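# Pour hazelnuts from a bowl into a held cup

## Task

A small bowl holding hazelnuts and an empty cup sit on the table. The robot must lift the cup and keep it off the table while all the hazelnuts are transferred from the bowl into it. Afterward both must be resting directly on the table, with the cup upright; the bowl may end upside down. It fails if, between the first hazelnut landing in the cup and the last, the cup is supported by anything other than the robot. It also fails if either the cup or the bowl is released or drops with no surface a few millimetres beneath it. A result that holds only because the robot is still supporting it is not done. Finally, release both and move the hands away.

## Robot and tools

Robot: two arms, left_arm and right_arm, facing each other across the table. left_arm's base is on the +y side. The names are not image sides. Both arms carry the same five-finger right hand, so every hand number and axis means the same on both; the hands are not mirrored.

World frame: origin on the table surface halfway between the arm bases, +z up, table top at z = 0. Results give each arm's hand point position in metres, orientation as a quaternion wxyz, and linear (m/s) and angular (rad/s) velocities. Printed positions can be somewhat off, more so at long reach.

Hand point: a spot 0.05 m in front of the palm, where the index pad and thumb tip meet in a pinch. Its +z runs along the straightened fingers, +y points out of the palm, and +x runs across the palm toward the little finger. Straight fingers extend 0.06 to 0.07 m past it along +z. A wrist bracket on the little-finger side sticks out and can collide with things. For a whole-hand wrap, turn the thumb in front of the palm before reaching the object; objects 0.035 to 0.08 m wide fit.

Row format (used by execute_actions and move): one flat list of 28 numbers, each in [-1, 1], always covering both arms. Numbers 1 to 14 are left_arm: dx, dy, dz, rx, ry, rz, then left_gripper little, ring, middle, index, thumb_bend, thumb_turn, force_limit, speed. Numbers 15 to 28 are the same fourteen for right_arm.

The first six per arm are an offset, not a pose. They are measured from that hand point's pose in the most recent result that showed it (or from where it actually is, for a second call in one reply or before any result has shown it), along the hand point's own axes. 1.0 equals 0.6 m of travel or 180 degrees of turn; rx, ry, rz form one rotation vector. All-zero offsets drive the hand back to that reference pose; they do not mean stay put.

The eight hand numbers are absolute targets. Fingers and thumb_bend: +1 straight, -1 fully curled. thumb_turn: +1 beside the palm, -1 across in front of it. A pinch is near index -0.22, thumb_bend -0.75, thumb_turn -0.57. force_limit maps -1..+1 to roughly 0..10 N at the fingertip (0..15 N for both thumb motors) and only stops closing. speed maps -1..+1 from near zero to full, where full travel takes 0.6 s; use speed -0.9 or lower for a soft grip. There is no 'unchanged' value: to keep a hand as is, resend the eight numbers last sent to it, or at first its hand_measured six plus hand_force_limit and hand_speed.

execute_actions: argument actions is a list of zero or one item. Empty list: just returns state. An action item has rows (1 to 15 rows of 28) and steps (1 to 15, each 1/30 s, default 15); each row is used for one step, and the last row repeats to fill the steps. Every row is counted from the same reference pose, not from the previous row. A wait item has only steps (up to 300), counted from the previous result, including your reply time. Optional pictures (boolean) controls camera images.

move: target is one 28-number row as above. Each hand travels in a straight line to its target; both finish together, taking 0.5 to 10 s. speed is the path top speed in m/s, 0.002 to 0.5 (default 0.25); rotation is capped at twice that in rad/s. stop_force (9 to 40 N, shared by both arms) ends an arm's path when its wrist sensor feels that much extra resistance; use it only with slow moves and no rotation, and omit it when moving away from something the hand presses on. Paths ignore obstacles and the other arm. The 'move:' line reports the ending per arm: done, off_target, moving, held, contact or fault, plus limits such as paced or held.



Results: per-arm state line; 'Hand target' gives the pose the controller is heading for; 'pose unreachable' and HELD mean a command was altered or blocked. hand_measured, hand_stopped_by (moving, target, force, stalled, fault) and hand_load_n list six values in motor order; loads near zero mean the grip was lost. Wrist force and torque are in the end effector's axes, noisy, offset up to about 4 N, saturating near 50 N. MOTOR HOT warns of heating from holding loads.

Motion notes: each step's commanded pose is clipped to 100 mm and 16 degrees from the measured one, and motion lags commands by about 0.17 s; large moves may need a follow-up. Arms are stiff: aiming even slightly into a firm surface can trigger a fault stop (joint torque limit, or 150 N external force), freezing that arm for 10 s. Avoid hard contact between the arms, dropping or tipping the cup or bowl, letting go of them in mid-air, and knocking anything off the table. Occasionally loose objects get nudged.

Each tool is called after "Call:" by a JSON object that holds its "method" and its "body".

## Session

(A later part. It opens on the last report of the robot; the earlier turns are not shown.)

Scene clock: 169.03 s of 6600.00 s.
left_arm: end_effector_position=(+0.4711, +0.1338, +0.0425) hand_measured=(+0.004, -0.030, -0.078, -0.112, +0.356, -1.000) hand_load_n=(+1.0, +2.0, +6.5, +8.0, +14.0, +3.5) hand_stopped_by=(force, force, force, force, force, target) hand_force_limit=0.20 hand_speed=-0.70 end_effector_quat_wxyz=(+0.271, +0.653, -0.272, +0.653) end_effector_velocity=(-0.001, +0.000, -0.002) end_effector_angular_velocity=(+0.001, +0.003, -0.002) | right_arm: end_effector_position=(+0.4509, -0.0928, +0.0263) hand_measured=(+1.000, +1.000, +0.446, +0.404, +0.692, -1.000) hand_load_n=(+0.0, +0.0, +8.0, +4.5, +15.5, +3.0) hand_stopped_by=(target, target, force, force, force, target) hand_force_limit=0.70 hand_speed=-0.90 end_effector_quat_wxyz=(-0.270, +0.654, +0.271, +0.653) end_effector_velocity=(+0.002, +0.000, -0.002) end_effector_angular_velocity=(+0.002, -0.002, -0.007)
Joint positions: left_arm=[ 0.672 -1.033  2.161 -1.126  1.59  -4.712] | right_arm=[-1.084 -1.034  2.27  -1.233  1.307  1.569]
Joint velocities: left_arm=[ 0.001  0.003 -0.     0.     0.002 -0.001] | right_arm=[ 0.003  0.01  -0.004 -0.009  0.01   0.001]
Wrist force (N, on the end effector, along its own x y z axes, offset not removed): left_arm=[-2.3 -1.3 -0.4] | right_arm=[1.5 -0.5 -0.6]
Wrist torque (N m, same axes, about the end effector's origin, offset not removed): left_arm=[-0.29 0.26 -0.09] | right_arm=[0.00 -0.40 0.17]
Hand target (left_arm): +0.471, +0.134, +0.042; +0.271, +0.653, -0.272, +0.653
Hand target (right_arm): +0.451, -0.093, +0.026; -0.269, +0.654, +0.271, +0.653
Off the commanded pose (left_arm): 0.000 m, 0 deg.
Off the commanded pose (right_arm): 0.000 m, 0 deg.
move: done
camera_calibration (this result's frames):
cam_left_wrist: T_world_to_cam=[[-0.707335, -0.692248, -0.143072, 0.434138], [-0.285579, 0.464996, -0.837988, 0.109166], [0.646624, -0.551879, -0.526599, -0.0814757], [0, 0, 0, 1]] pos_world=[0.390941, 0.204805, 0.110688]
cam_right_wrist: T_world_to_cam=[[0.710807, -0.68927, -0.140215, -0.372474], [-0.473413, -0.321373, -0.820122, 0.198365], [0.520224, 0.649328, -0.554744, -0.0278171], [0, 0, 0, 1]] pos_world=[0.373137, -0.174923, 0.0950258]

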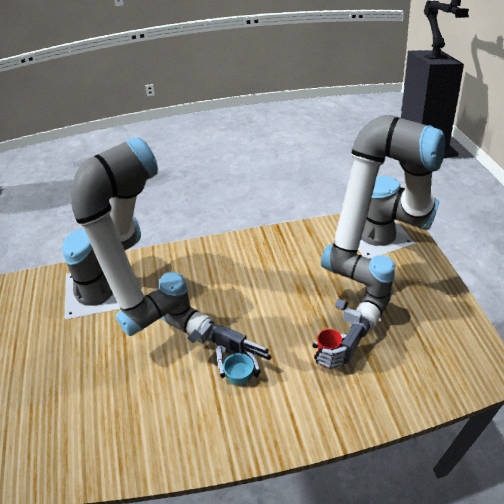

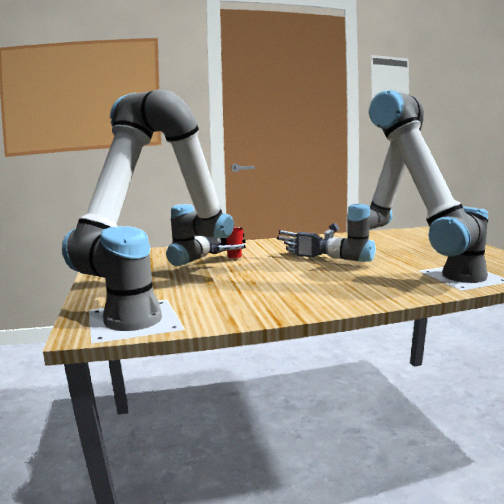

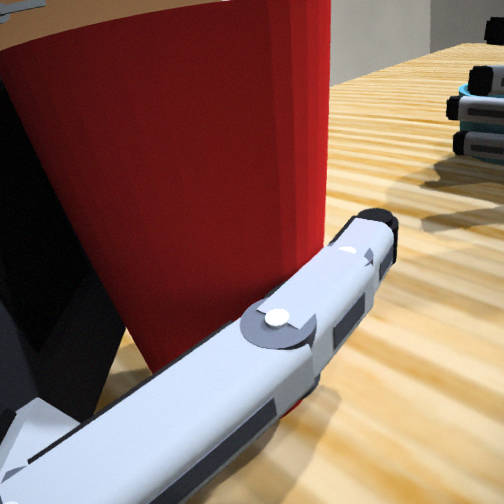

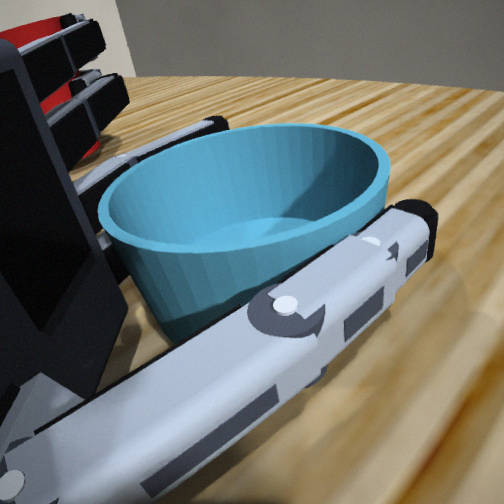

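Call:
{"method": "move", "body": {"target": [-0.023,0,0,0,0,0,-1,-1,-1,-1,-1,-1,0.2,-0.7, -0.023,0,0,0,0,0,1,1,-0.95,-0.95,-0.95,-1,0.7,-0.9], "speed": 0.004, "stop_force": 9}}

Call:
{"method": "move", "body": {"target": [0.001,0,0,0,0,0,1,1,1,1,1,-1,0.2,-0.3, 0.001,0,0,0,0,0,1,1,1,1,1,-1,0.7,-0.3], "speed": 0.004}}

Call:
{"method": "move", "body": {"target": [0.03,-0.02,-0.22,0,0,0,1,1,1,1,1,-1,0.2,-0.3, 0.03,-0.02,-0.22,0,0,0,1,1,1,1,1,-1,0.7,-0.3], "speed": 0.1}}

Scene clock: 183.27 s of 6600.00 s.
left_arm: end_effector_position=(+0.4711, +0.1338, +0.0311) hand_measured=(+0.004, -0.030, -0.078, -0.112, +0.356, -1.000) hand_load_n=(+2.0, +3.0, +7.0, +7.5, +13.5, +0.0) hand_stopped_by=(force, force, force, force, force, target) hand_force_limit=0.20 hand_speed=-0.70 end_effector_quat_wxyz=(+0.271, +0.653, -0.272, +0.653) end_effector_velocity=(-0.001, -0.000, +0.001) end_effector_angular_velocity=(+0.001, +0.001, -0.002) | right_arm: end_effector_position=(+0.4510, -0.0928, +0.0159) hand_measured=(+1.000, +1.000, +0.446, +0.404, +0.694, -1.000) hand_load_n=(+0.0, +0.0, +8.5, +4.0, +15.5, +0.0) hand_stopped_by=(target, target, force, force, force, target) hand_force_limit=0.70 hand_speed=-0.90 end_effector_quat_wxyz=(-0.270, +0.654, +0.271, +0.653) end_effector_velocity=(-0.000, +0.000, -0.000) end_effector_angular_velocity=(-0.000, +0.000, +0.000)
Joint positions: left_arm=[ 0.672 -1.004  2.161 -1.156  1.59  -4.712] | right_arm=[-1.083 -1.004  2.269 -1.263  1.308  1.569]
Joint velocities: left_arm=[-0.    -0.004 -0.     0.005  0.001 -0.   ] | right_arm=[ 0. -0.  0.  0.  0. -0.]
Wrist force (N, on the end effector, along its own x y z axes, offset not removed): left_arm=[10.5 -5.0 1.0] | right_arm=[9.7 2.2 3.3]
Wrist torque (N m, same axes, about the end effector's origin, offset not removed): left_arm=[-0.38 0.06 -0.18] | right_arm=[0.23 -0.21 0.31]
Hand target (left_arm): +0.471, +0.134, +0.031; +0.271, +0.653, -0.272, +0.653
Hand target (right_arm): +0.451, -0.093, +0.016; -0.270, +0.654, +0.271, +0.653
Off the commanded pose (left_arm): 0.002 m, 0 deg.
Off the commanded pose (right_arm): 0.003 m, 0 deg.
After step 90, 8.00 s passed at rest.
move: contact (left_arm, right_arm)
camera_calibration (this result's frames):
cam_left_wrist: T_world_to_cam=[[-0.7073, -0.692292, -0.143035, 0.432542], [-0.285515, 0.464862, -0.838084, 0.0996221], [0.64669, -0.551938, -0.526457, -0.0874793], [0, 0, 0, 1]] pos_world=[0.390952, 0.204851, 0.0993061]
cam_right_wrist: T_world_to_cam=[[0.7107, -0.689385, -0.140194, -0.373949], [-0.473365, -0.3212, -0.820217, 0.189802], [0.520415, 0.649291, -0.554608, -0.0337914], [0, 0, 0, 1]] pos_world=[0.373197, -0.17489, 0.0845122]

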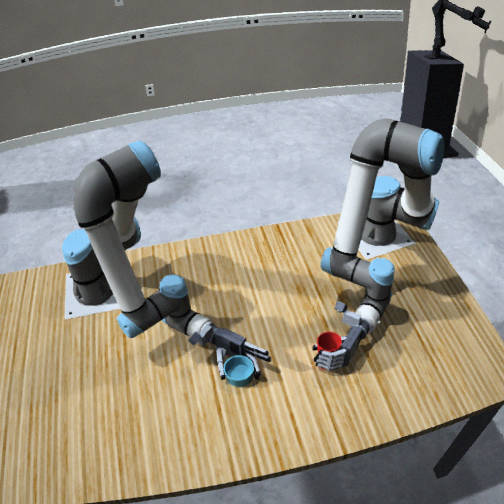

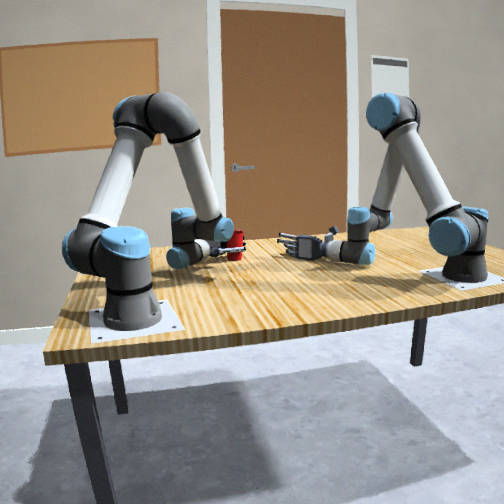

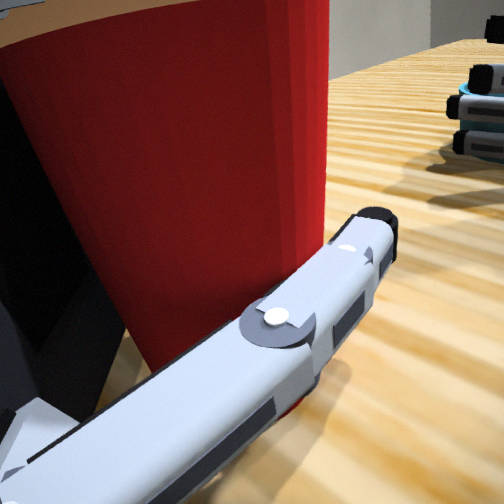

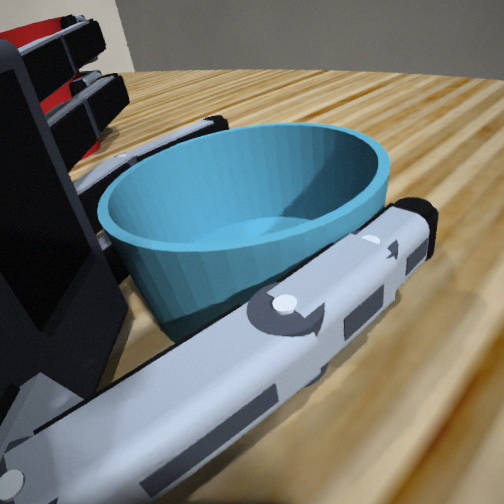

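Scene clock: 184.50 s of 6600.00 s.
left_arm: end_effector_position=(+0.4711, +0.1338, +0.0317) hand_measured=(+1.000, +1.000, +1.000, +1.000, +1.000, -1.000) hand_load_n=(+0.0, +0.0, +0.0, +0.0, +0.0, +0.0) hand_stopped_by=(target, target, target, target, target, target) hand_force_limit=0.20 hand_speed=-0.30 end_effector_quat_wxyz=(+0.271, +0.653, -0.272, +0.653) end_effector_velocity=(+0.000, -0.000, +0.001) end_effector_angular_velocity=(-0.001, -0.001, +0.001) | right_arm: end_effector_position=(+0.4510, -0.0928, +0.0165) hand_measured=(+1.000, +1.000, +1.000, +1.000, +1.000, -1.000) hand_load_n=(+0.0, +0.0, +0.0, +0.0, +0.0, +0.0) hand_stopped_by=(target, target, target, target, target, target) hand_force_limit=0.70 hand_speed=-0.30 end_effector_quat_wxyz=(-0.270, +0.654, +0.271, +0.653) end_effector_velocity=(+0.000, -0.000, -0.000) end_effector_angular_velocity=(-0.000, +0.000, -0.001)
Joint positions: left_arm=[ 0.672 -1.006  2.161 -1.154  1.59  -4.712] | right_arm=[-1.083 -1.005  2.269 -1.262  1.308  1.569]
Joint velocities: left_arm=[-0.    -0.001  0.    -0.001 -0.002  0.   ] | right_arm=[ 0.     0.     0.    -0.     0.001  0.   ]
Wrist force (N, on the end effector, along its own x y z axes, offset not removed): left_arm=[-2.4 -1.5 -0.3] | right_arm=[2.9 -0.8 -0.7]
Wrist torque (N m, same axes, about the end effector's origin, offset not removed): left_arm=[-0.30 0.24 -0.11] | right_arm=[-0.06 -0.58 0.15]
Hand target (left_arm): +0.471, +0.134, +0.032; +0.271, +0.653, -0.272, +0.653
Hand target (right_arm): +0.451, -0.093, +0.016; -0.270, +0.654, +0.271, +0.653
Off the commanded pose (left_arm): 0.000 m, 0 deg.
Off the commanded pose (right_arm): 0.000 m, 0 deg.
move: done
camera_calibration (this result's frames):
cam_left_wrist: T_world_to_cam=[[-0.707301, -0.692291, -0.143034, 0.432627], [-0.285524, 0.46487, -0.838076, 0.10012], [0.646685, -0.551932, -0.526469, -0.0871598], [0, 0, 0, 1]] pos_world=[0.390949, 0.204855, 0.0999021]
cam_right_wrist: T_world_to_cam=[[0.710699, -0.689385, -0.140194, -0.373866], [-0.473365, -0.3212, -0.820217, 0.190293], [0.520415, 0.649291, -0.554608, -0.0334593], [0, 0, 0, 1]] pos_world=[0.373197, -0.17489, 0.085111]

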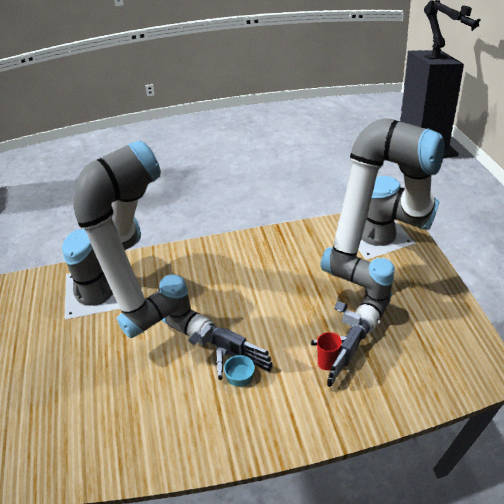

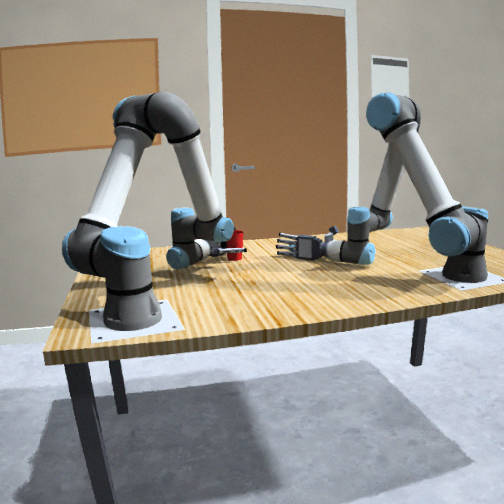

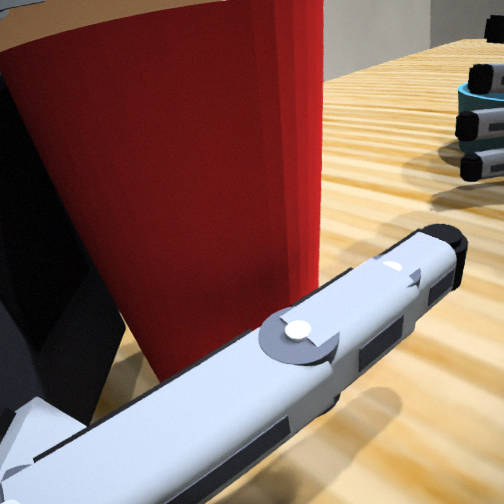

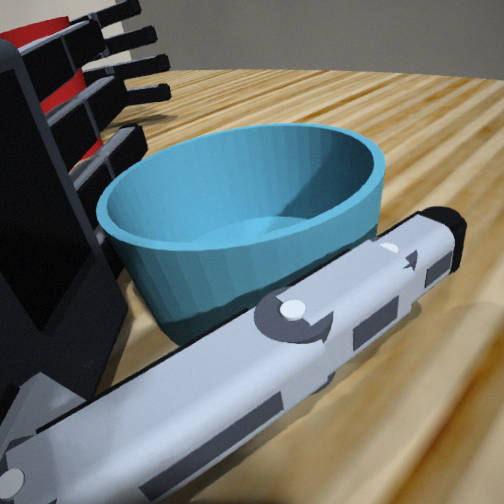

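Scene clock: 186.37 s of 6600.00 s.
left_arm: end_effector_position=(+0.3867, +0.2355, +0.0501) hand_measured=(+1.000, +1.000, +1.000, +1.000, +1.000, -1.000) hand_load_n=(+0.0, +0.0, +0.0, +0.0, +0.0, +0.0) hand_stopped_by=(target, target, target, target, target, target) hand_force_limit=0.20 hand_speed=-0.30 end_effector_quat_wxyz=(+0.271, +0.653, -0.272, +0.653) end_effector_velocity=(-0.002, +0.002, -0.000) end_effector_angular_velocity=(+0.001, +0.001, +0.000) | right_arm: end_effector_position=(+0.3494, -0.1774, +0.0344) hand_measured=(+1.000, +1.000, +1.000, +1.000, +1.000, -1.000) hand_load_n=(+0.0, +0.0, +0.0, +0.0, +0.0, +0.0) hand_stopped_by=(target, target, target, target, target, target) hand_force_limit=0.70 hand_speed=-0.30 end_effector_quat_wxyz=(-0.270, +0.654, +0.271, +0.653) end_effector_velocity=(-0.002, -0.002, +0.000) end_effector_angular_velocity=(+0.001, +0.001, +0.001)
Joint positions: left_arm=[ 0.728 -1.197  2.491 -1.293  1.646 -4.711] | right_arm=[-1.192 -1.18   2.647 -1.464  1.199  1.569]
Joint velocities: left_arm=[ 0.002 -0.003  0.006 -0.001  0.001  0.001] | right_arm=[-0.005 -0.004  0.008 -0.005 -0.005  0.001]
Wrist force (N, on the end effector, along its own x y z axes, offset not removed): left_arm=[-1.5 -1.1 -0.7] | right_arm=[1.7 -0.4 -0.6]
Wrist torque (N m, same axes, about the end effector's origin, offset not removed): left_arm=[-0.23 0.12 -0.16] | right_arm=[-0.01 -0.33 0.03]
Hand target (left_arm): +0.386, +0.236, +0.050; +0.271, +0.653, -0.272, +0.653
Hand target (right_arm): +0.349, -0.178, +0.034; -0.270, +0.654, +0.271, +0.653
Off the commanded pose (left_arm): 0.000 m, 0 deg.
Off the commanded pose (right_arm): 0.000 m, 0 deg.
move: done
camera_calibration (this result's frames):
cam_left_wrist: T_world_to_cam=[[-0.707294, -0.692276, -0.143139, 0.445955], [-0.285466, 0.464939, -0.838058, 0.0440938], [0.646718, -0.551892, -0.52647, 0.0331789], [0, 0, 0, 1]] pos_world=[0.306551, 0.306534, 0.118254]
cam_right_wrist: T_world_to_cam=[[0.710632, -0.68943, -0.140314, -0.357475], [-0.473452, -0.321081, -0.820213, 0.129803], [0.520428, 0.649302, -0.554583, 0.0843207], [0, 0, 0, 1]] pos_world=[0.271606, -0.259527, 0.10307]

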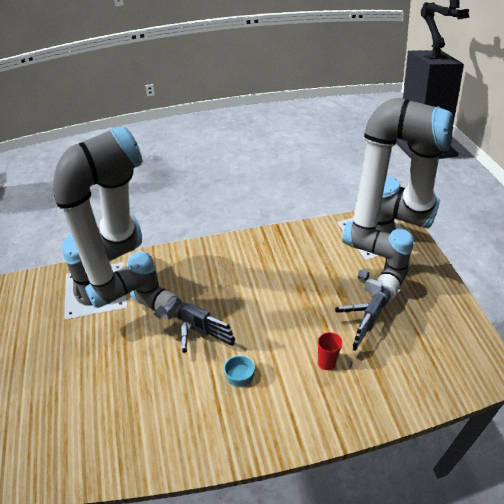

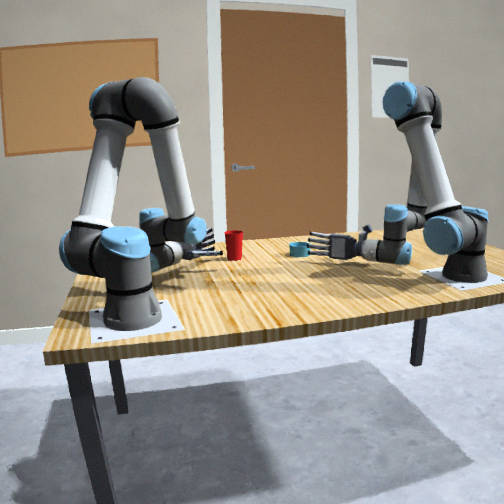

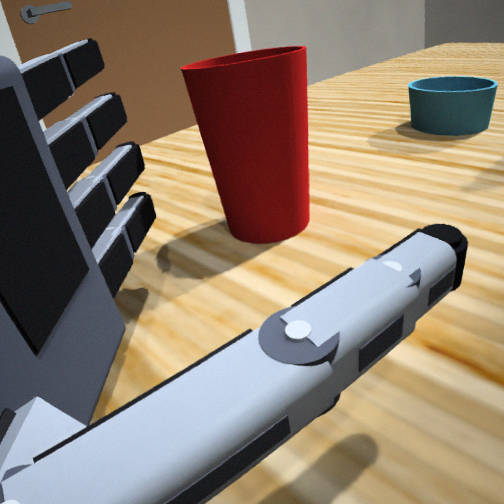

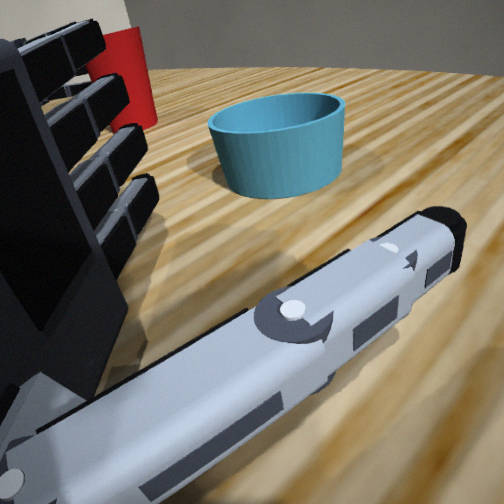

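Call:
{"method": "finished_scene", "body": {"scene": 2}}

The scene is finished: the task was done.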